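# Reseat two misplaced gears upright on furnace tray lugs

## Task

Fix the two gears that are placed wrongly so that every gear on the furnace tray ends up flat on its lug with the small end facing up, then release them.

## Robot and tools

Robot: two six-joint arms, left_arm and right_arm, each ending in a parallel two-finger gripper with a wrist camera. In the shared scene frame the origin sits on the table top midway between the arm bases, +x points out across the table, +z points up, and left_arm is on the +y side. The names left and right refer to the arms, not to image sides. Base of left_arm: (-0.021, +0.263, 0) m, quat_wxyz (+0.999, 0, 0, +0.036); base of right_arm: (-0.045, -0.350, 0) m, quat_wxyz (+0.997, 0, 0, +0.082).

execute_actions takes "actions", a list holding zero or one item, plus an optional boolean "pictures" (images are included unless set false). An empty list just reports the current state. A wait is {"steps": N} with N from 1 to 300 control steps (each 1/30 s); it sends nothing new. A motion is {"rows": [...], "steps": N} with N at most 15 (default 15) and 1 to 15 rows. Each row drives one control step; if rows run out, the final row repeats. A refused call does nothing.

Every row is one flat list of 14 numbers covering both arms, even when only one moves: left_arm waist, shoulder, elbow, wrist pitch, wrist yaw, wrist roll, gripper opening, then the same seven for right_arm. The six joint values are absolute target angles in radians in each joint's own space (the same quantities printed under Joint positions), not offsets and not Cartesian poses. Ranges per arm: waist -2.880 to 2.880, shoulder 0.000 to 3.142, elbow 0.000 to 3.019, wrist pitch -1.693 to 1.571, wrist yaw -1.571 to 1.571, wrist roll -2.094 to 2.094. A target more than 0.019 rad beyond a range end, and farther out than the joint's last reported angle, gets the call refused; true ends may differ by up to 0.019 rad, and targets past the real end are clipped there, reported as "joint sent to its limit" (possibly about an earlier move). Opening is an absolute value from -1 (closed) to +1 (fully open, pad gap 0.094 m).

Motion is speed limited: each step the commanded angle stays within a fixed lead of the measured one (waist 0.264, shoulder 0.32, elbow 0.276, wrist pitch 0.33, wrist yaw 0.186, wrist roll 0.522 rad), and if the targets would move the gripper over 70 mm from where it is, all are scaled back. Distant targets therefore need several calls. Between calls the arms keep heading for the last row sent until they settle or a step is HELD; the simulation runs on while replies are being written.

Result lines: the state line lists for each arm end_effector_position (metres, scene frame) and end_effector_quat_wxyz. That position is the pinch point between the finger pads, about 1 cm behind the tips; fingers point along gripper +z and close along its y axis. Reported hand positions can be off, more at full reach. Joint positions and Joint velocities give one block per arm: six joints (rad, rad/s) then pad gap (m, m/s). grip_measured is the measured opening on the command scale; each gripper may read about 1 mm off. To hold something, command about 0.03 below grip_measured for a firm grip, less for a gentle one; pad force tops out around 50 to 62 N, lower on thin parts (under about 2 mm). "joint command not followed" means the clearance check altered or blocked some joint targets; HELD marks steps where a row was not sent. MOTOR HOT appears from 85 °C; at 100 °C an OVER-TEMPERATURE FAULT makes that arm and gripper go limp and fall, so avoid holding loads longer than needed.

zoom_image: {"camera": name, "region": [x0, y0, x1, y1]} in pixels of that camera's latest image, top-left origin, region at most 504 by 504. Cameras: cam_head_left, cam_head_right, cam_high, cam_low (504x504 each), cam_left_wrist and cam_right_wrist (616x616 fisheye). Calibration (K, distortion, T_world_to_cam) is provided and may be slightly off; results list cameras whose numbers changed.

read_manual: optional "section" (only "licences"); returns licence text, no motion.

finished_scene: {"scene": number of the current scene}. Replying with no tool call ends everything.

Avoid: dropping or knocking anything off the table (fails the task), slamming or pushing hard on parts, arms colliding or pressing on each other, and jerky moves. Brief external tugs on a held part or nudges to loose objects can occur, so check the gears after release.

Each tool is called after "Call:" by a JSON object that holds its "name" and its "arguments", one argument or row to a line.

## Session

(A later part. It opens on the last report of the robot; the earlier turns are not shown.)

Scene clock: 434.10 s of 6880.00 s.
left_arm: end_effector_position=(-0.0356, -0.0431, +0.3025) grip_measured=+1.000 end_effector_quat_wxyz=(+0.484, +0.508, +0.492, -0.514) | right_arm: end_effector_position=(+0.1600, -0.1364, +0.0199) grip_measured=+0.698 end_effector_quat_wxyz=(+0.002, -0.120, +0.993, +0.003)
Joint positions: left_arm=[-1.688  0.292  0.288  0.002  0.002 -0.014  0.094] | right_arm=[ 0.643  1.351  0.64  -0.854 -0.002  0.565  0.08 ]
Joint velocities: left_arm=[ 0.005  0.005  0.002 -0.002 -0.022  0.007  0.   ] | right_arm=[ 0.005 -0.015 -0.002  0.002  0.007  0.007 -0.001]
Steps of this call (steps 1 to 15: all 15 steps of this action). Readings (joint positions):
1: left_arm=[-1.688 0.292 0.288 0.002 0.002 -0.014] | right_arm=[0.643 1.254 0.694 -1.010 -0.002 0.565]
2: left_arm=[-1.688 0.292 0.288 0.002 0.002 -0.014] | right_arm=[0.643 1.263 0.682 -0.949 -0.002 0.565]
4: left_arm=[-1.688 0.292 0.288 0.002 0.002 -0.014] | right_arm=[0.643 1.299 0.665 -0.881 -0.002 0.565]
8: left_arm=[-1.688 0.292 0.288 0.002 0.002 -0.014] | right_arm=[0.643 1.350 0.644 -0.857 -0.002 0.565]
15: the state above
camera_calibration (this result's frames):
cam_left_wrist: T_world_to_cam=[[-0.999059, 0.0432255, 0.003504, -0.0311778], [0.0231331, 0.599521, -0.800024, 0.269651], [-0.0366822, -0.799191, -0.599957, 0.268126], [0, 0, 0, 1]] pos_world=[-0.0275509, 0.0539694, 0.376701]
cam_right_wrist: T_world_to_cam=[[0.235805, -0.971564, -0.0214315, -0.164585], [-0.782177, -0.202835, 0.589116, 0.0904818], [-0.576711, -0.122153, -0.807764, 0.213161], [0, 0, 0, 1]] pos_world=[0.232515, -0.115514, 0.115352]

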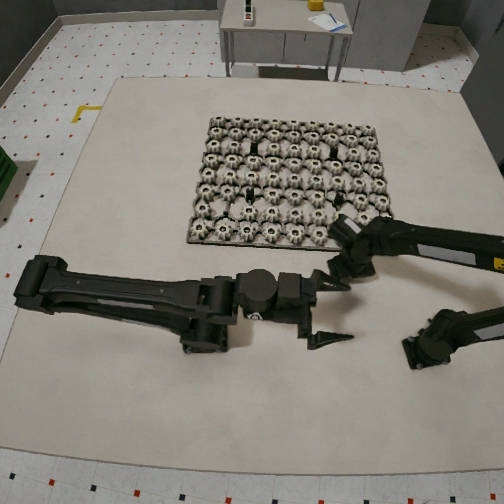

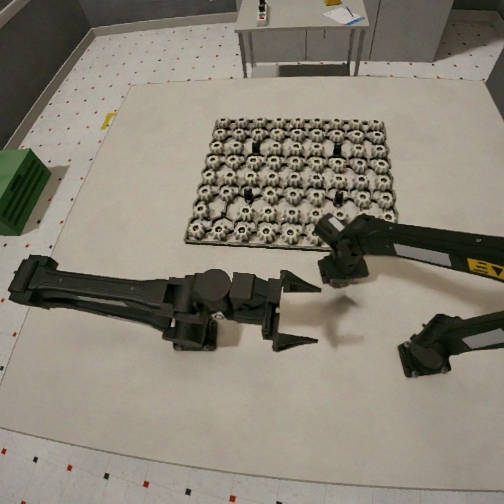

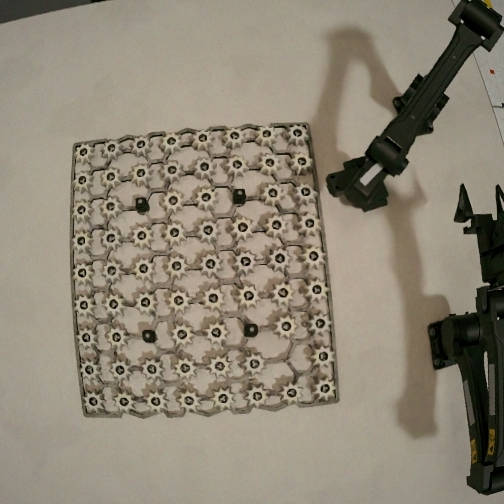

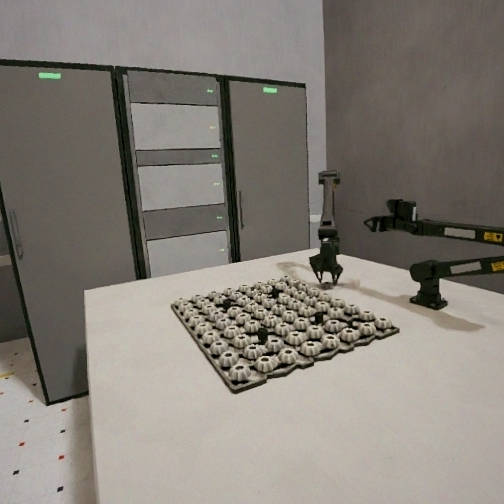

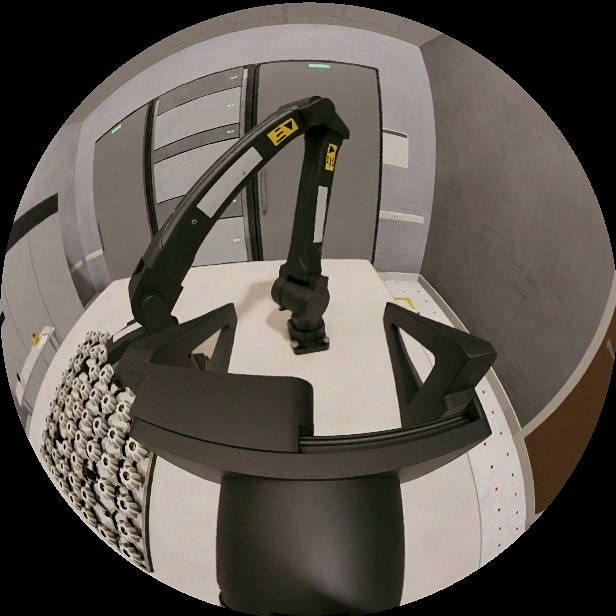

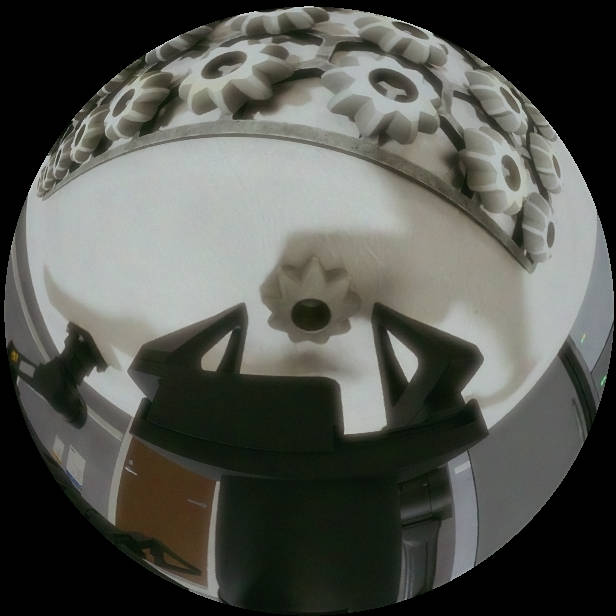

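Call:
{"name": "execute_actions", "arguments": {
  "actions": [
    {"rows": [[-1.682,0.292,0.31,0.02,0,0,1, 0.65,1.338,0.648,-0.84,0,0.575,0.14]],"steps":12}
  ],
  "pictures": false
}}

Call:
{"name": "execute_actions", "arguments": {
  "actions": [
    {"rows": [[-1.682,0.292,0.31,0.02,0,0,1, 0.65,1.15,0.78,-1.19,0,0.575,0.14]],"steps":10}
  ],
  "pictures": false
}}

Call:
{"name": "execute_actions", "arguments": {
  "actions": [
    {"rows": [[-1.682,0.292,0.31,0.02,0,0,1, 0.65,0.33,0.64,-0.29,0,1.571,0.14]]}
  ],
  "pictures": false
}}

Call:
{"name": "execute_actions", "arguments": {
  "actions": [
    {"steps": 15}
  ],
  "pictures": false
}}

Call:
{"name": "execute_actions", "arguments": {
  "actions": [
    {"rows": [[-1.682,0.292,0.31,0.02,0,0,1, 1.368,0.33,0.64,-0.29,0,1.571,0.14]]}
  ],
  "pictures": false
}}

Call:
{"name": "execute_actions", "arguments": {
  "actions": [
    {"steps": 15}
  ]
}}

Scene clock: 450.97 s of 6880.00 s.
left_arm: end_effector_position=(-0.0356, -0.0431, +0.3025) grip_measured=+1.000 end_effector_quat_wxyz=(+0.484, +0.508, +0.492, -0.514) | right_arm: end_effector_position=(+0.1602, -0.1361, +0.0200) grip_measured=+0.161 end_effector_quat_wxyz=(+0.003, -0.120, +0.993, +0.003)
Joint positions: left_arm=[-1.688  0.292  0.288  0.002  0.002 -0.014  0.094] | right_arm=[ 0.644  1.35   0.64  -0.853 -0.001  0.566  0.055]
Joint velocities: left_arm=[-0.024 -0.015 -0.007 -0.002  0.007  0.007  0.   ] | right_arm=[-0.005 -0.015 -0.002  0.017 -0.051  0.007  0.   ]
Steps of this call (steps 1 to 15: the robot went on to your last target; steps 16 to 90: nothing new was sent; then 13.47 s passed at rest; steps 91 to 102: all 12 steps of this action). Readings (joint positions):
91: left_arm=[-1.688 0.292 0.288 0.002 0.002 -0.014] | right_arm=[0.643 1.351 0.640 -0.854 -0.002 0.565]
92: left_arm=[-1.688 0.292 0.288 0.002 0.002 -0.014] | right_arm=[0.643 1.351 0.640 -0.854 0.000 0.565]
94: left_arm=[-1.688 0.292 0.288 0.002 0.002 -0.014] | right_arm=[0.644 1.351 0.640 -0.854 -0.001 0.566]
98: left_arm=[-1.688 0.292 0.288 0.002 0.002 -0.014] | right_arm=[0.644 1.350 0.640 -0.853 -0.001 0.566]
102: the state above

Scene clock: 451.30 s of 6880.00 s.
left_arm: end_effector_position=(-0.0356, -0.0431, +0.3025) grip_measured=+1.000 end_effector_quat_wxyz=(+0.484, +0.508, +0.492, -0.514) | right_arm: end_effector_position=(+0.1487, -0.1475, +0.1176) grip_measured=+0.142 end_effector_quat_wxyz=(+0.010, -0.121, +0.993, +0.010)
Joint positions: left_arm=[-1.688  0.292  0.288  0.002  0.002 -0.014  0.094] | right_arm=[ 0.644  1.118  0.75  -1.174 -0.002  0.566  0.054]
Joint velocities: left_arm=[ 0.005 -0.005 -0.002 -0.007 -0.051 -0.037  0.   ] | right_arm=[-0.005 -0.103  0.173 -0.017 -0.051  0.007 -0.   ]
Steps of this call (steps 1 to 10: all 10 steps of this action). Readings (joint positions):
1: left_arm=[-1.688 0.292 0.288 0.002 0.002 -0.014] | right_arm=[0.644 1.344 0.648 -0.888 -0.004 0.566]
2: left_arm=[-1.688 0.292 0.288 0.002 0.002 -0.014] | right_arm=[0.644 1.327 0.660 -0.962 -0.002 0.566]
4: left_arm=[-1.688 0.292 0.288 0.002 0.002 -0.014] | right_arm=[0.644 1.263 0.681 -1.077 -0.002 0.566]
8: left_arm=[-1.688 0.292 0.288 0.002 0.002 -0.014] | right_arm=[0.644 1.137 0.732 -1.169 -0.002 0.566]
10: the state above

Scene clock: 451.80 s of 6880.00 s.
left_arm: end_effector_position=(-0.0356, -0.0431, +0.3025) grip_measured=+1.000 end_effector_quat_wxyz=(+0.484, +0.508, +0.492, -0.514) | right_arm: end_effector_position=(+0.1525, -0.1434, +0.4333) grip_measured=+0.142 end_effector_quat_wxyz=(+0.312, +0.213, +0.669, +0.640)
Joint positions: left_arm=[-1.688  0.292  0.288  0.002  0.002 -0.014  0.094] | right_arm=[ 0.645  0.294  0.627 -0.319 -0.002  1.426  0.054]
Joint velocities: left_arm=[ 0.015 -0.015 -0.007  0.007 -0.007  0.007  0.   ] | right_arm=[-0.015 -0.581  0.032  0.427 -0.022  0.93  -0.001]
Steps of this call (steps 1 to 15: all 15 steps of this action). Readings (joint positions):
1: left_arm=[-1.688 0.292 0.288 0.002 0.002 -0.014] | right_arm=[0.645 1.093 0.736 -1.115 -0.002 0.642]
2: left_arm=[-1.688 0.292 0.288 0.002 0.002 -0.014] | right_arm=[0.645 1.038 0.696 -0.996 -0.002 0.740]
4: left_arm=[-1.688 0.292 0.288 0.002 0.002 -0.014] | right_arm=[0.645 0.888 0.635 -0.839 -0.002 0.888]
8: left_arm=[-1.688 0.292 0.288 0.002 0.002 -0.014] | right_arm=[0.645 0.621 0.623 -0.624 -0.002 1.095]
15: the state above

Scene clock: 452.30 s of 6880.00 s.
left_arm: end_effector_position=(-0.0356, -0.0431, +0.3025) grip_measured=+1.000 end_effector_quat_wxyz=(+0.484, +0.508, +0.492, -0.514) | right_arm: end_effector_position=(+0.1607, -0.1348, +0.4267) grip_measured=+0.142 end_effector_quat_wxyz=(+0.266, +0.259, +0.662, +0.651)
Joint positions: left_arm=[-1.688  0.292  0.288  0.002  0.002 -0.014  0.094] | right_arm=[ 0.645  0.334  0.627 -0.303 -0.002  1.555  0.054]
Joint velocities: left_arm=[-0.005 -0.005  0.007  0.002  0.095 -0.007  0.   ] | right_arm=[-0.005 -0.015  0.002 -0.022 -0.037  0.007 -0.001]
Steps of this call (steps 1 to 15: the robot went on to your last target). Readings (joint positions):
1: left_arm=[-1.688 0.292 0.288 0.002 0.002 -0.014] | right_arm=[0.645 0.281 0.627 -0.308 -0.002 1.452]
2: left_arm=[-1.688 0.292 0.288 0.002 0.002 -0.014] | right_arm=[0.645 0.277 0.627 -0.303 -0.002 1.474]
4: left_arm=[-1.688 0.292 0.288 0.002 0.002 -0.014] | right_arm=[0.645 0.288 0.627 -0.303 -0.002 1.505]
8: left_arm=[-1.688 0.292 0.288 0.002 0.002 -0.014] | right_arm=[0.645 0.326 0.627 -0.303 -0.002 1.537]
15: the state above

Scene clock: 452.80 s of 6880.00 s.
left_arm: end_effector_position=(-0.0356, -0.0431, +0.3025) grip_measured=+1.000 end_effector_quat_wxyz=(+0.484, +0.508, +0.492, -0.514) | right_arm: end_effector_position=(-0.0368, -0.0523, +0.4267) grip_measured=+0.142 end_effector_quat_wxyz=(+0.013, +0.005, +0.711, +0.703)
Joint positions: left_arm=[-1.688  0.292  0.288  0.002  0.002 -0.014  0.094] | right_arm=[ 1.379  0.334  0.627 -0.303 -0.002  1.56   0.054]
Joint velocities: left_arm=[-0.015  0.005 -0.017 -0.002 -0.007 -0.022  0.   ] | right_arm=[-0.2   -0.005  0.002 -0.002  0.007  0.022  0.001]
Steps of this call (steps 1 to 15: all 15 steps of this action). Readings (joint positions):
1: left_arm=[-1.688 0.292 0.288 0.002 0.002 -0.014] | right_arm=[0.667 0.334 0.627 -0.303 0.007 1.556]
2: left_arm=[-1.688 0.292 0.288 0.002 0.002 -0.014] | right_arm=[0.730 0.334 0.627 -0.303 0.008 1.557]
4: left_arm=[-1.688 0.292 0.288 0.002 0.002 -0.014] | right_arm=[0.909 0.334 0.627 -0.303 0.005 1.558]
8: left_arm=[-1.688 0.292 0.288 0.002 0.002 -0.014] | right_arm=[1.291 0.334 0.627 -0.303 -0.001 1.559]
15: the state above

Scene clock: 453.30 s of 6880.00 s.
left_arm: end_effector_position=(-0.0356, -0.0431, +0.3025) grip_measured=+1.000 end_effector_quat_wxyz=(+0.484, +0.508, +0.492, -0.514) | right_arm: end_effector_position=(-0.0342, -0.0524, +0.4267) grip_measured=+0.142 end_effector_quat_wxyz=(+0.016, +0.009, +0.711, +0.703)
Joint positions: left_arm=[-1.688  0.292  0.288  0.002  0.002 -0.014  0.094] | right_arm=[ 1.371  0.334  0.627 -0.303 -0.002  1.56   0.054]
Joint velocities: left_arm=[-0.005 -0.005  0.007  0.007 -0.007  0.007  0.   ] | right_arm=[-0.005 -0.024  0.002 -0.007  0.007 -0.081  0.001]
Steps of this call (steps 1 to 15: the robot went on to your last target). Readings (joint positions):
1: left_arm=[-1.688 0.292 0.288 0.002 0.002 -0.014] | right_arm=[1.374 0.334 0.627 -0.303 -0.002 1.560]
2: left_arm=[-1.688 0.292 0.288 0.002 0.002 -0.014] | right_arm=[1.372 0.334 0.627 -0.303 -0.002 1.560]
4: left_arm=[-1.688 0.292 0.288 0.002 0.002 -0.014] | right_arm=[1.371 0.334 0.627 -0.303 -0.002 1.560]
8: left_arm=[-1.688 0.292 0.288 0.002 0.002 -0.014] | right_arm=[1.371 0.334 0.627 -0.303 -0.002 1.560]
15: the state above
All arms were judged still, so your last target was given up. Only a new action makes them travel on or press farther. Fingers that are still opening or closing keep moving.
camera_calibration (this result's frames):
cam_left_wrist: T_world_to_cam=[[-0.999059, 0.0432255, 0.003504, -0.0311778], [0.0231331, 0.599521, -0.800024, 0.269651], [-0.0366822, -0.799191, -0.599957, 0.268126], [0, 0, 0, 1]] pos_world=[-0.0275509, 0.0539694, 0.376701]
cam_right_wrist: T_world_to_cam=[[0.00809267, 0.0064753, -0.999946, 0.432485], [-0.825555, -0.564227, -0.010335, -0.0486717], [-0.564264, 0.825594, 0.000779608, 0.145068], [0, 0, 0, 1]] pos_world=[0.0381753, -0.150029, 0.431846]

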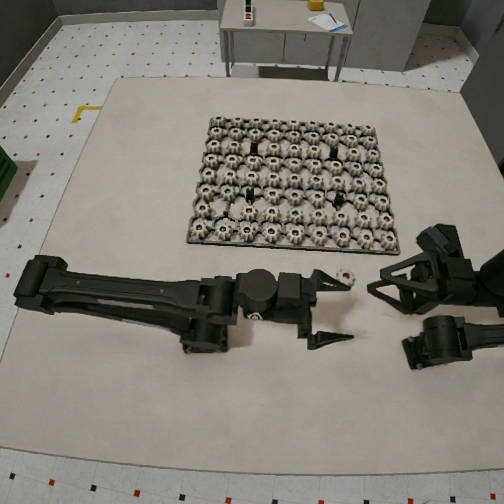

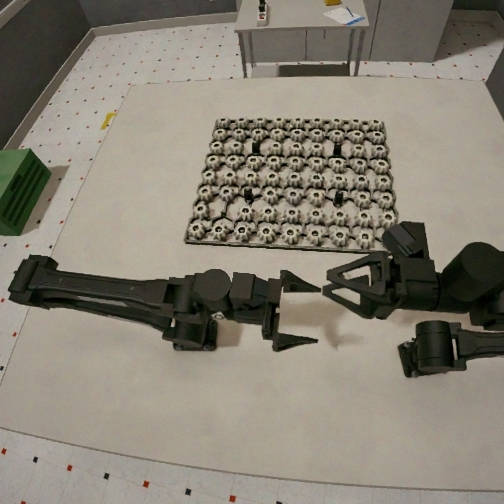

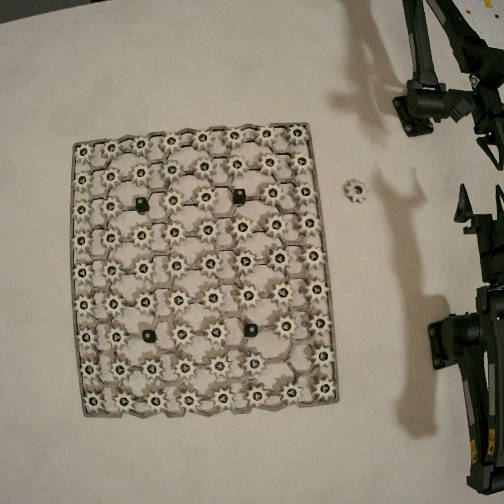

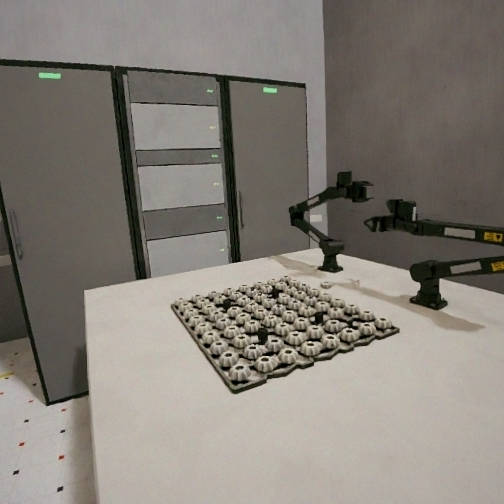

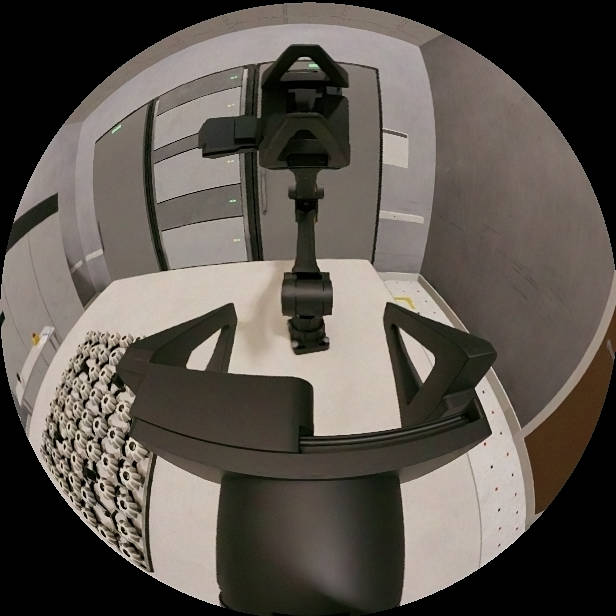

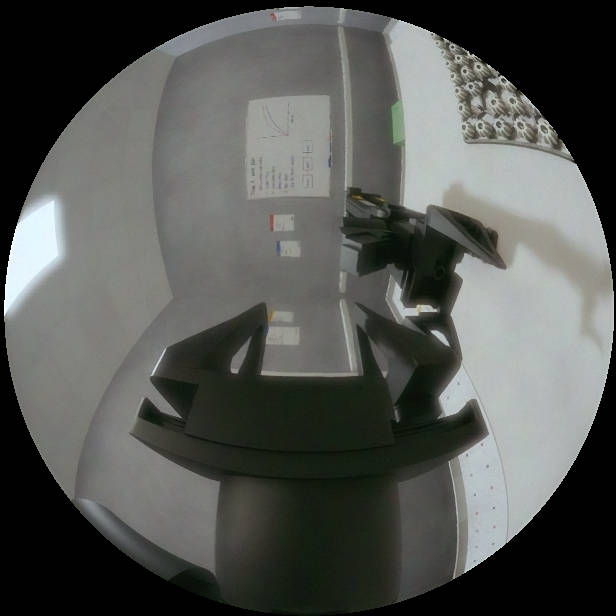

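Grip was too light; go back.

Call:
{"name": "execute_actions", "arguments": {
  "actions": [
    {"rows": [[-1.682,0.292,0.31,0.02,0,0,1, 0.65,0.33,0.64,-0.29,0,1.0,0.7]],"steps":12}
  ],
  "pictures": false
}}

Call:
{"name": "execute_actions", "arguments": {
  "actions": [
    {"rows": [[-1.682,0.292,0.31,0.02,0,0,1, 0.645,1.15,0.78,-1.2,0,0.575,0.7]]}
  ],
  "pictures": false
}}

Call:
{"name": "execute_actions", "arguments": {
  "actions": [
    {"steps": 15}
  ],
  "pictures": false
}}

Call:
{"name": "execute_actions", "arguments": {
  "actions": [
    {"rows": [[-1.682,0.292,0.31,0.02,0,0,1, 0.645,1.24,0.72,-1.03,0,0.575,0.7]],"steps":12}
  ]
}}

Scene clock: 466.13 s of 6880.00 s.
left_arm: end_effector_position=(-0.0356, -0.0431, +0.3025) grip_measured=+1.000 end_effector_quat_wxyz=(+0.484, +0.508, +0.492, -0.514) | right_arm: end_effector_position=(+0.1680, -0.1420, +0.4267) grip_measured=+0.698 end_effector_quat_wxyz=(+0.430, +0.099, +0.704, +0.557)
Joint positions: left_arm=[-1.688  0.292  0.288  0.002  0.002 -0.014  0.094] | right_arm=[ 0.614  0.334  0.627 -0.303  0.004  1.052  0.08 ]
Joint velocities: left_arm=[ 0.005 -0.005 -0.012 -0.007 -0.007 -0.022  0.   ] | right_arm=[ 0.19   0.015 -0.007 -0.012 -0.051 -0.242  0.001]
Steps of this call (steps 1 to 90: nothing new was sent; then 9.43 s passed at rest; steps 91 to 102: all 12 steps of this action). Readings (joint positions):
91: left_arm=[-1.688 0.292 0.288 0.002 0.002 -0.014] | right_arm=[1.350 0.334 0.627 -0.303 -0.009 1.485]
92: left_arm=[-1.688 0.292 0.288 0.002 0.002 -0.014] | right_arm=[1.285 0.334 0.627 -0.303 -0.009 1.391]
94: left_arm=[-1.688 0.292 0.288 0.002 0.002 -0.014] | right_arm=[1.107 0.334 0.627 -0.303 -0.005 1.253]
98: left_arm=[-1.688 0.292 0.288 0.002 0.002 -0.014] | right_arm=[0.726 0.334 0.627 -0.303 0.001 1.110]
102: the state above

Scene clock: 466.63 s of 6880.00 s.
left_arm: end_effector_position=(-0.0356, -0.0431, +0.3025) grip_measured=+1.000 end_effector_quat_wxyz=(+0.484, +0.508, +0.492, -0.514) | right_arm: end_effector_position=(+0.1487, -0.1512, +0.0889) grip_measured=+0.699 end_effector_quat_wxyz=(-0.030, -0.089, +0.995, -0.027)
Joint positions: left_arm=[-1.688  0.292  0.288  0.002  0.002 -0.014  0.094] | right_arm=[ 0.638  1.228  0.749 -1.171  0.002  0.623  0.08 ]
Joint velocities: left_arm=[-0.015 -0.015 -0.012  0.002  0.007 -0.007  0.   ] | right_arm=[ 0.005  0.552 -0.051 -0.31   0.022 -0.3   -0.   ]
Steps of this call (steps 1 to 15: all 15 steps of this action). Readings (joint positions):
1: left_arm=[-1.688 0.292 0.288 0.002 0.002 -0.014] | right_arm=[0.621 0.350 0.639 -0.350 0.004 0.994]
2: left_arm=[-1.688 0.292 0.288 0.002 0.002 -0.014] | right_arm=[0.627 0.387 0.671 -0.438 0.004 0.929]
4: left_arm=[-1.688 0.292 0.288 0.002 0.002 -0.014] | right_arm=[0.635 0.508 0.727 -0.583 0.004 0.838]
8: left_arm=[-1.688 0.292 0.288 0.002 0.002 -0.014] | right_arm=[0.636 0.775 0.755 -0.821 0.004 0.738]
15: the state above

Scene clock: 467.13 s of 6880.00 s.
left_arm: end_effector_position=(-0.0356, -0.0431, +0.3025) grip_measured=+1.000 end_effector_quat_wxyz=(+0.484, +0.508, +0.492, -0.514) | right_arm: end_effector_position=(+0.1473, -0.1524, +0.1110) grip_measured=+0.699 end_effector_quat_wxyz=(-0.004, -0.107, +0.994, -0.004)
Joint positions: left_arm=[-1.688  0.292  0.288  0.002  0.002 -0.014  0.094] | right_arm=[ 0.638  1.142  0.749 -1.189  0.002  0.588  0.08 ]
Joint velocities: left_arm=[ 0.005 -0.024  0.002 -0.012 -0.022 -0.022  0.   ] | right_arm=[-0.005  0.015  0.002  0.007 -0.022 -0.007  0.   ]
Steps of this call (steps 1 to 15: the robot went on to your last target). Readings (joint positions):
1: left_arm=[-1.688 0.292 0.288 0.002 0.002 -0.014] | right_arm=[0.638 1.238 0.749 -1.179 0.002 0.616]
2: left_arm=[-1.688 0.292 0.288 0.002 0.002 -0.014] | right_arm=[0.638 1.234 0.749 -1.184 0.002 0.610]
4: left_arm=[-1.688 0.292 0.288 0.002 0.002 -0.014] | right_arm=[0.638 1.204 0.749 -1.186 0.002 0.601]
8: left_arm=[-1.688 0.292 0.288 0.002 0.002 -0.014] | right_arm=[0.638 1.146 0.749 -1.189 0.002 0.592]
15: the state above

Scene clock: 467.53 s of 6880.00 s.
left_arm: end_effector_position=(-0.0356, -0.0431, +0.3025) grip_measured=+1.000 end_effector_quat_wxyz=(+0.484, +0.508, +0.492, -0.514) | right_arm: end_effector_position=(+0.1586, -0.1408, +0.0688) grip_measured=+0.699 end_effector_quat_wxyz=(-0.005, -0.107, +0.994, -0.005)
Joint positions: left_arm=[-1.688  0.292  0.288  0.002  0.002 -0.014  0.094] | right_arm=[ 0.638  1.254  0.713 -1.044  0.002  0.586  0.08 ]
Joint velocities: left_arm=[-0.005 -0.015  0.002 -0.002  0.066 -0.007  0.   ] | right_arm=[ 0.005 -0.005 -0.002  0.027 -0.095  0.007 -0.   ]
Steps of this call (steps 1 to 12: all 12 steps of this action). Readings (joint positions):
1: left_arm=[-1.688 0.292 0.288 0.002 0.002 -0.014] | right_arm=[0.638 1.146 0.744 -1.166 0.002 0.587]
2: left_arm=[-1.688 0.292 0.288 0.002 0.002 -0.014] | right_arm=[0.638 1.157 0.739 -1.121 0.002 0.587]
4: left_arm=[-1.688 0.292 0.288 0.002 0.002 -0.014] | right_arm=[0.638 1.199 0.733 -1.066 0.002 0.586]
8: left_arm=[-1.688 0.292 0.288 0.002 0.002 -0.014] | right_arm=[0.638 1.254 0.718 -1.044 0.002 0.586]
12: the state above
camera_calibration (this result's frames):
cam_left_wrist: T_world_to_cam=[[-0.999059, 0.0432255, 0.003504, -0.0311778], [0.0231331, 0.599521, -0.800024, 0.269651], [-0.0366822, -0.799191, -0.599957, 0.268126], [0, 0, 0, 1]] pos_world=[-0.0275509, 0.0539694, 0.376701]
cam_right_wrist: T_world_to_cam=[[0.210743, -0.977513, -0.00742764, -0.165325], [-0.780132, -0.172758, 0.601289, 0.0627381], [-0.589051, -0.120923, -0.798997, 0.252843], [0, 0, 0, 1]] pos_world=[0.232723, -0.120194, 0.16307]

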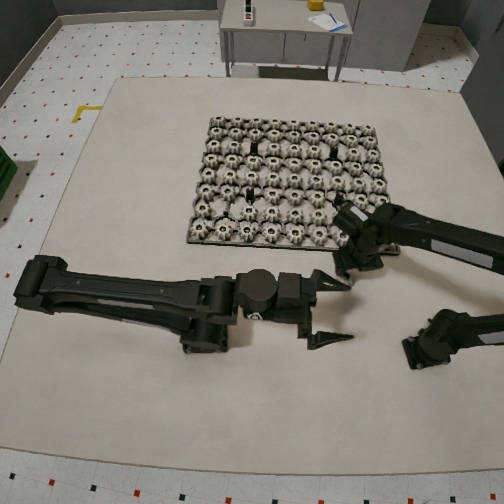

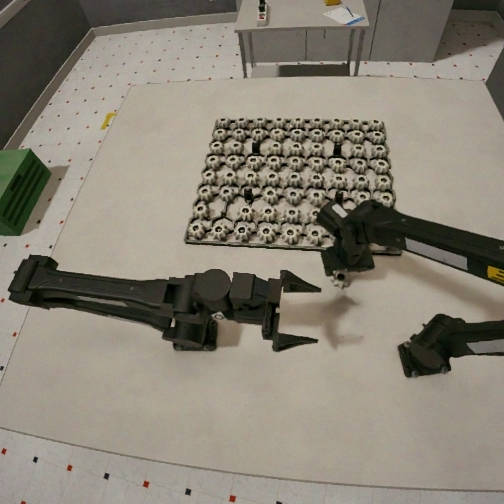

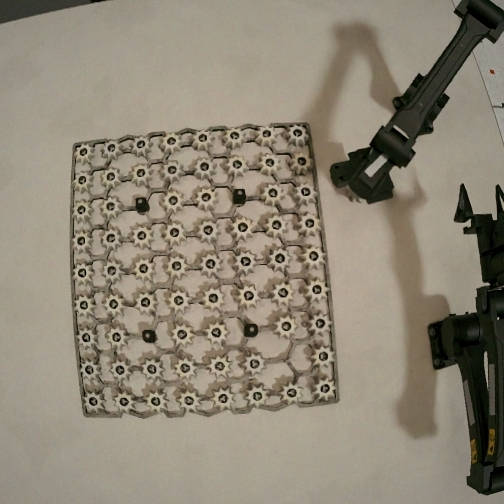

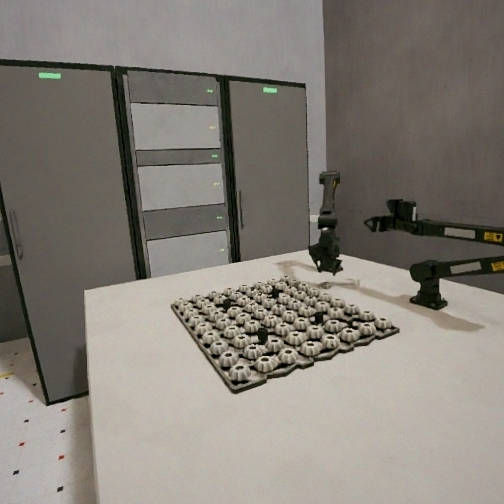

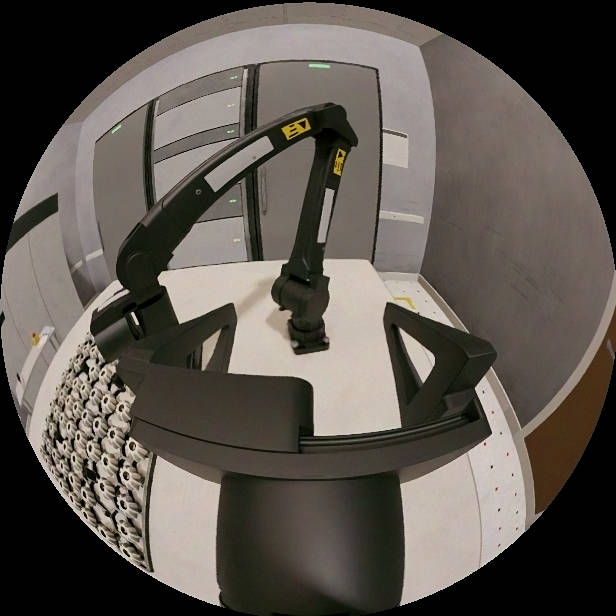

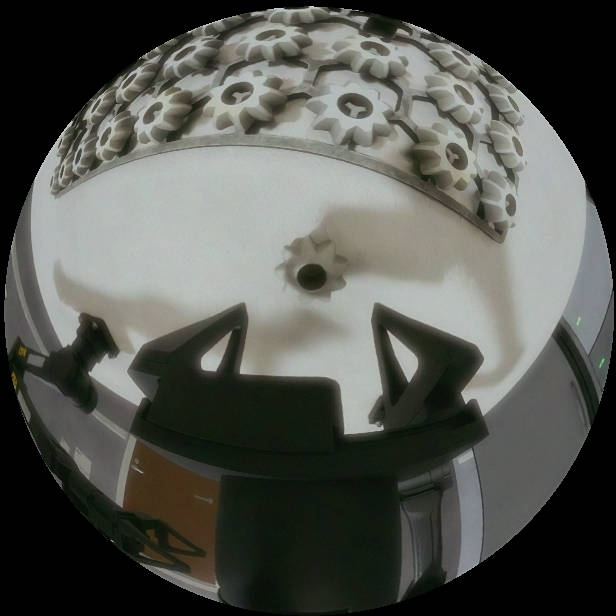

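Call:
{"name": "execute_actions", "arguments": {
  "actions": [
    {"rows": [[-1.682,0.292,0.31,0.02,0,0,1, 0.64,1.325,0.632,-0.85,0,0.575,0.7]]}
  ],
  "pictures": false
}}

Call:
{"name": "execute_actions", "arguments": {
  "actions": [
    {"rows": [[-1.682,0.292,0.31,0.02,0,0,1, 0.64,1.325,0.632,-0.85,0,0.575,-0.05]],"steps":12}
  ],
  "pictures": false
}}

Call:
{"name": "execute_actions", "arguments": {
  "actions": [
    {"rows": [[-1.682,0.292,0.31,0.02,0,0,1, 0.64,1.15,0.78,-1.19,0,0.575,-0.05]],"steps":12}
  ]
}}

Scene clock: 480.27 s of 6880.00 s.
left_arm: end_effector_position=(-0.0356, -0.0431, +0.3025) grip_measured=+1.000 end_effector_quat_wxyz=(+0.484, +0.508, +0.492, -0.514) | right_arm: end_effector_position=(+0.1543, -0.1452, +0.0183) grip_measured=+0.699 end_effector_quat_wxyz=(-0.003, -0.108, +0.994, -0.003)
Joint positions: left_arm=[-1.688  0.292  0.288  0.002  0.002 -0.014  0.094] | right_arm=[ 0.638  1.336  0.621 -0.864  0.002  0.586  0.08 ]
Joint velocities: left_arm=[-0.005 -0.015 -0.012 -0.007 -0.037  0.007  0.   ] | right_arm=[-0.015  0.015 -0.002 -0.002 -0.022  0.066  0.   ]
Steps of this call (steps 1 to 15: the robot went on to your last target; steps 16 to 90: nothing new was sent; then 9.23 s passed at rest; steps 91 to 105: all 15 steps of this action). Readings (joint positions):
91: left_arm=[-1.688 0.292 0.288 0.002 0.002 -0.014] | right_arm=[0.638 1.255 0.702 -1.011 0.002 0.586]
92: left_arm=[-1.688 0.292 0.288 0.002 0.002 -0.014] | right_arm=[0.638 1.260 0.685 -0.950 0.002 0.586]
94: left_arm=[-1.688 0.292 0.288 0.002 0.002 -0.014] | right_arm=[0.638 1.289 0.654 -0.888 0.002 0.586]
98: left_arm=[-1.688 0.292 0.288 0.002 0.002 -0.014] | right_arm=[0.638 1.335 0.623 -0.870 0.002 0.586]
105: the state above

Scene clock: 480.67 s of 6880.00 s.
left_arm: end_effector_position=(-0.0356, -0.0431, +0.3025) grip_measured=+1.000 end_effector_quat_wxyz=(+0.484, +0.508, +0.492, -0.514) | right_arm: end_effector_position=(+0.1545, -0.1444, +0.0184) grip_measured=+0.078 end_effector_quat_wxyz=(-0.002, -0.108, +0.994, -0.002)
Joint positions: left_arm=[-1.688  0.292  0.288  0.002  0.002 -0.014  0.094] | right_arm=[ 0.638  1.336  0.621 -0.862 -0.     0.585  0.051]
Joint velocities: left_arm=[-0.015  0.005 -0.007 -0.002 -0.081 -0.007  0.   ] | right_arm=[-0.005 -0.005  0.007  0.002  0.051  0.007  0.   ]
Steps of this call (steps 1 to 12: all 12 steps of this action). Readings (joint positions):
1: left_arm=[-1.688 0.292 0.288 0.002 0.002 -0.014] | right_arm=[0.638 1.336 0.621 -0.864 0.002 0.586]
2: left_arm=[-1.688 0.292 0.288 0.002 0.002 -0.014] | right_arm=[0.638 1.336 0.621 -0.864 -0.002 0.586]
4: left_arm=[-1.688 0.292 0.288 0.002 0.002 -0.014] | right_arm=[0.638 1.336 0.621 -0.862 -0.000 0.585]
8: left_arm=[-1.688 0.292 0.288 0.002 0.002 -0.014] | right_arm=[0.638 1.336 0.621 -0.862 -0.000 0.585]
12: the state above

Scene clock: 481.07 s of 6880.00 s.
left_arm: end_effector_position=(-0.0356, -0.0431, +0.3025) grip_measured=+1.000 end_effector_quat_wxyz=(+0.484, +0.508, +0.492, -0.514) | right_arm: end_effector_position=(+0.1460, -0.1532, +0.1080) grip_measured=+0.078 end_effector_quat_wxyz=(-0.002, -0.108, +0.994, -0.002)
Joint positions: left_arm=[-1.688  0.292  0.288  0.002  0.002 -0.014  0.094] | right_arm=[ 0.638  1.137  0.736 -1.176 -0.     0.585  0.051]
Joint velocities: left_arm=[ 0.015  0.015 -0.017 -0.012  0.081 -0.051  0.   ] | right_arm=[ 0.005  0.063  0.037  0.002  0.022  0.051 -0.   ]
Steps of this call (steps 1 to 12: all 12 steps of this action). Readings (joint positions):
1: left_arm=[-1.688 0.292 0.288 0.002 0.002 -0.014] | right_arm=[0.638 1.330 0.629 -0.894 -0.000 0.585]
2: left_arm=[-1.688 0.292 0.288 0.002 0.002 -0.014] | right_arm=[0.638 1.317 0.642 -0.965 -0.000 0.585]
4: left_arm=[-1.688 0.292 0.288 0.002 0.002 -0.014] | right_arm=[0.638 1.265 0.663 -1.075 -0.000 0.585]
8: left_arm=[-1.688 0.292 0.288 0.002 0.002 -0.014] | right_arm=[0.638 1.157 0.707 -1.171 -0.000 0.585]
12: the state above
camera_calibration (this result's frames):
cam_left_wrist: T_world_to_cam=[[-0.999059, 0.0432255, 0.003504, -0.0311778], [0.0231331, 0.599521, -0.800024, 0.269651], [-0.0366822, -0.799191, -0.599957, 0.268126], [0, 0, 0, 1]] pos_world=[-0.0275509, 0.0539694, 0.376701]
cam_right_wrist: T_world_to_cam=[[0.212266, -0.977113, -0.0138935, -0.173972], [-0.782696, -0.178509, 0.596257, 0.0272653], [-0.58509, -0.115691, -0.802674, 0.275776], [0, 0, 0, 1]] pos_world=[0.219622, -0.133219, 0.202684]

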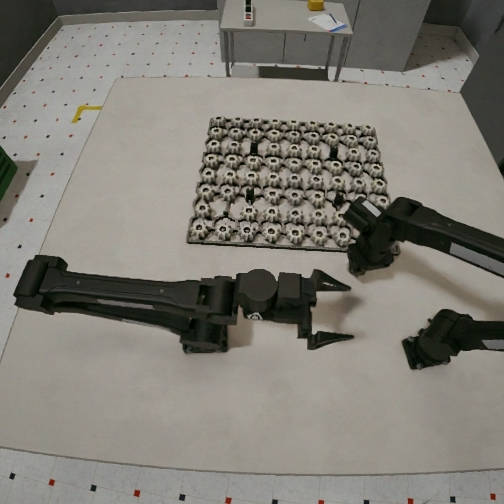

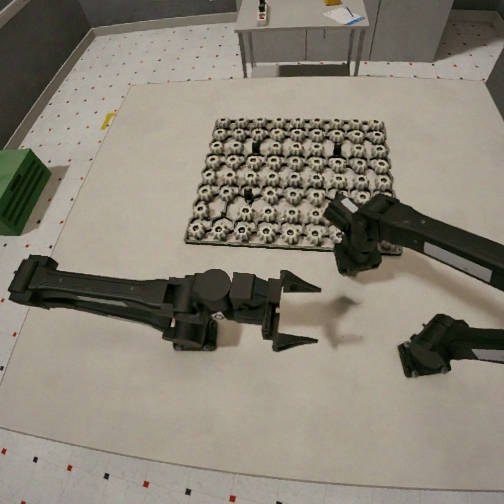

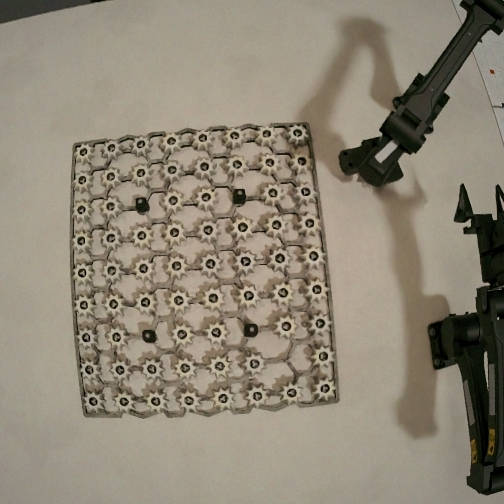

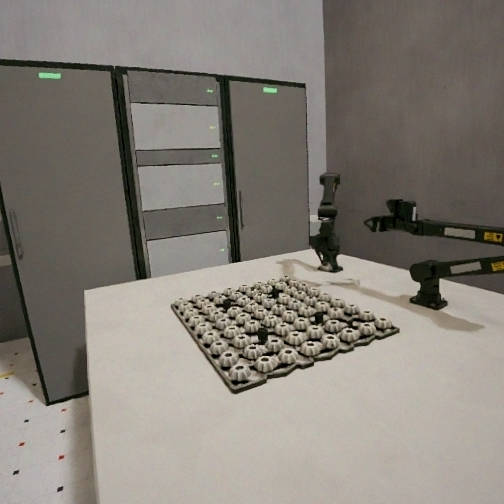

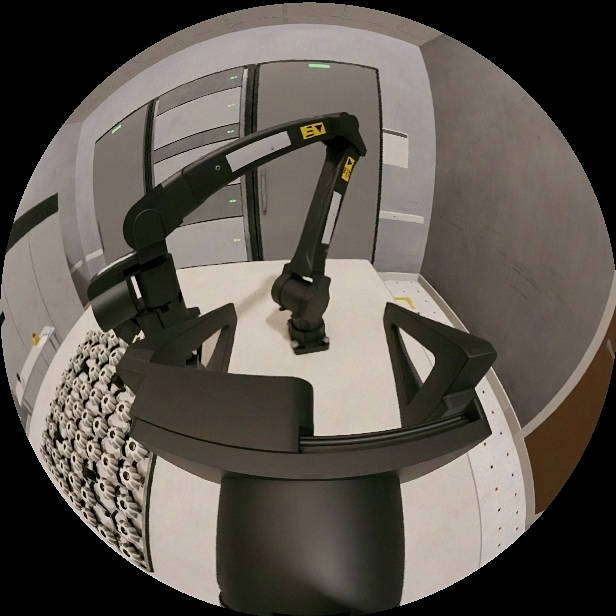

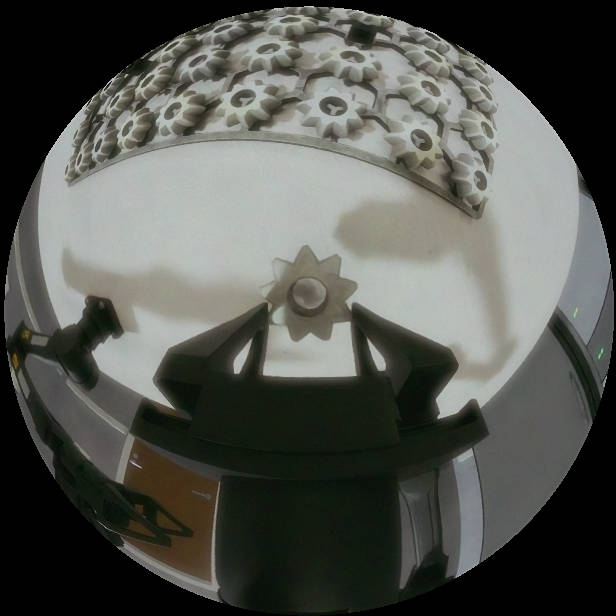

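Call:
{"name": "execute_actions", "arguments": {
  "actions": [
    {"rows": [[-1.682,0.292,0.31,0.02,0,0,1, 0.64,1.30,0.65,-0.90,0,0.575,-0.05]]}
  ],
  "pictures": false
}}

Call:
{"name": "execute_actions", "arguments": {
  "actions": [
    {"rows": [[-1.682,0.292,0.31,0.02,0,0,1, 0.64,1.30,0.65,-0.90,0,0.575,0.7]]}
  ]
}}

Scene clock: 494.67 s of 6880.00 s.
left_arm: end_effector_position=(-0.0356, -0.0431, +0.3025) grip_measured=+1.000 end_effector_quat_wxyz=(+0.484, +0.508, +0.492, -0.514) | right_arm: end_effector_position=(+0.1503, -0.1486, +0.0261) grip_measured=+0.078 end_effector_quat_wxyz=(-0.011, -0.109, +0.994, -0.009)
Joint positions: left_arm=[-1.688  0.292  0.288  0.002  0.002 -0.014  0.094] | right_arm=[ 0.638  1.318  0.631 -0.913 -0.001  0.584  0.051]
Joint velocities: left_arm=[-0.005  0.005  0.017 -0.007 -0.007 -0.037  0.   ] | right_arm=[-0.005 -0.054  0.002 -0.002 -0.037  0.022 -0.   ]
Steps of this call (steps 1 to 30: the robot went on to your last target; steps 31 to 90: nothing new was sent; then 10.10 s passed at rest; steps 91 to 105: all 15 steps of this action). Readings (joint positions):
91: left_arm=[-1.688 0.292 0.288 0.002 0.002 -0.014] | right_arm=[0.638 1.161 0.724 -1.140 -0.000 0.585]
92: left_arm=[-1.688 0.292 0.288 0.002 0.002 -0.014] | right_arm=[0.638 1.176 0.704 -1.056 -0.000 0.585]
94: left_arm=[-1.688 0.292 0.288 0.002 0.002 -0.014] | right_arm=[0.638 1.243 0.673 -0.951 -0.000 0.585]
98: left_arm=[-1.688 0.292 0.288 0.002 0.002 -0.014] | right_arm=[0.638 1.340 0.635 -0.915 -0.002 0.585]
105: the state above

Scene clock: 495.17 s of 6880.00 s.
left_arm: end_effector_position=(-0.0356, -0.0431, +0.3025) grip_measured=+1.000 end_effector_quat_wxyz=(+0.484, +0.508, +0.492, -0.514) | right_arm: end_effector_position=(+0.1508, -0.1481, +0.0275) grip_measured=+0.698 end_effector_quat_wxyz=(-0.009, -0.109, +0.994, -0.007)
Joint positions: left_arm=[-1.688  0.292  0.288  0.002  0.002 -0.014  0.094] | right_arm=[ 0.638  1.313  0.631 -0.912 -0.001  0.584  0.08 ]
Joint velocities: left_arm=[-0.005  0.005 -0.027  0.007  0.007 -0.022  0.   ] | right_arm=[-0.005  0.005 -0.022  0.007 -0.066 -0.066 -0.001]
Steps of this call (steps 1 to 15: all 15 steps of this action). Readings (joint positions):
1: left_arm=[-1.688 0.292 0.288 0.002 0.002 -0.014] | right_arm=[0.638 1.318 0.631 -0.913 -0.001 0.584]
2: left_arm=[-1.688 0.292 0.288 0.002 0.002 -0.014] | right_arm=[0.638 1.317 0.631 -0.913 -0.001 0.584]
4: left_arm=[-1.688 0.292 0.288 0.002 0.002 -0.014] | right_arm=[0.638 1.315 0.631 -0.912 -0.001 0.584]
8: left_arm=[-1.688 0.292 0.288 0.002 0.002 -0.014] | right_arm=[0.638 1.313 0.631 -0.912 -0.001 0.584]
15: the state above
camera_calibration (this result's frames):
cam_left_wrist: T_world_to_cam=[[-0.999059, 0.0432255, 0.003504, -0.0311778], [0.0231331, 0.599521, -0.800024, 0.269651], [-0.0366822, -0.799191, -0.599957, 0.268126], [0, 0, 0, 1]] pos_world=[-0.0275509, 0.0539694, 0.376701]
cam_right_wrist: T_world_to_cam=[[0.21289, -0.977067, -0.00428076, -0.171507], [-0.774883, -0.171503, 0.608393, 0.0794499], [-0.595175, -0.126204, -0.793624, 0.214305], [0, 0, 0, 1]] pos_world=[0.225625, -0.126901, 0.121007]

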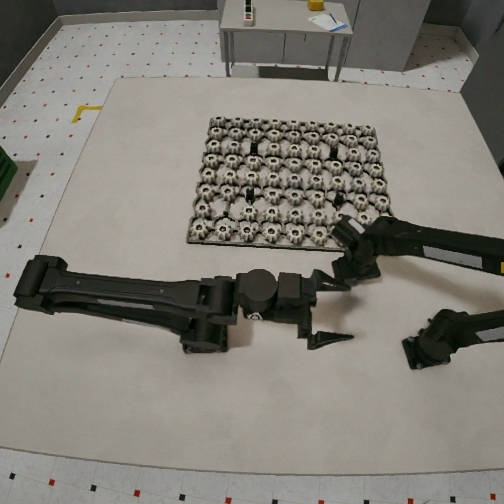

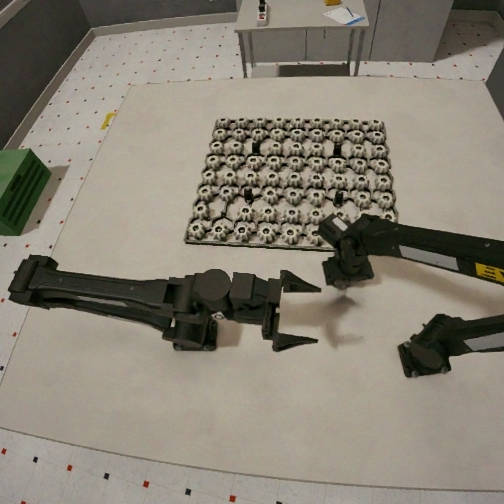

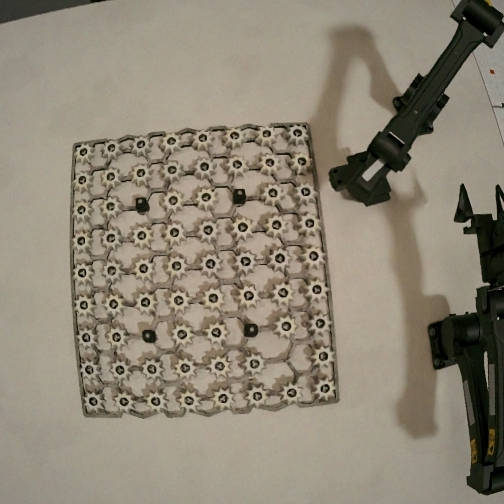

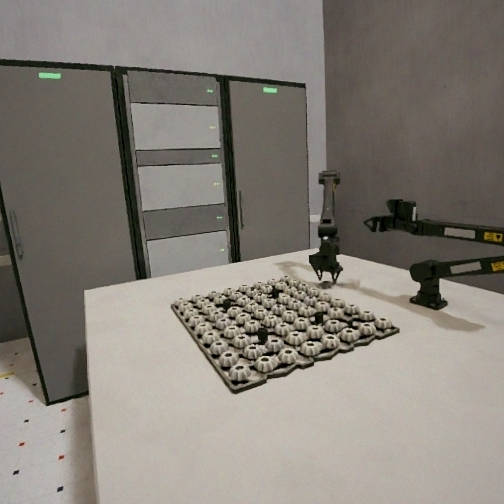

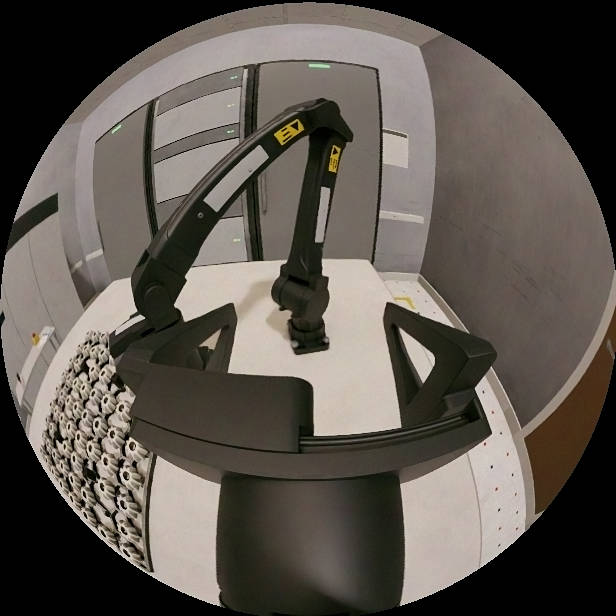

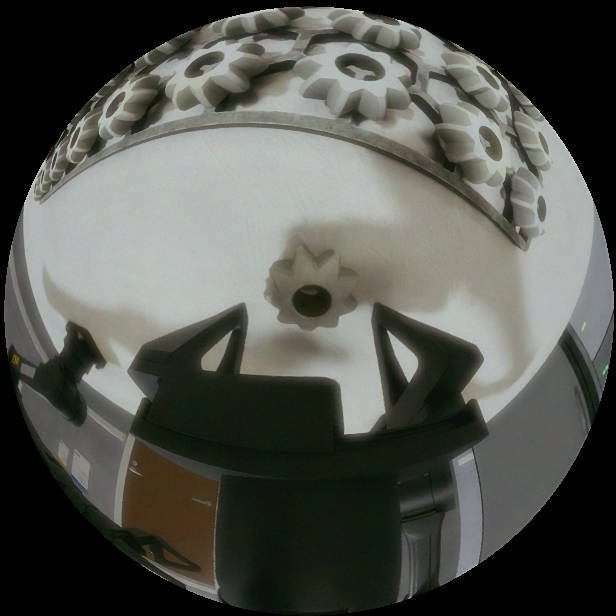

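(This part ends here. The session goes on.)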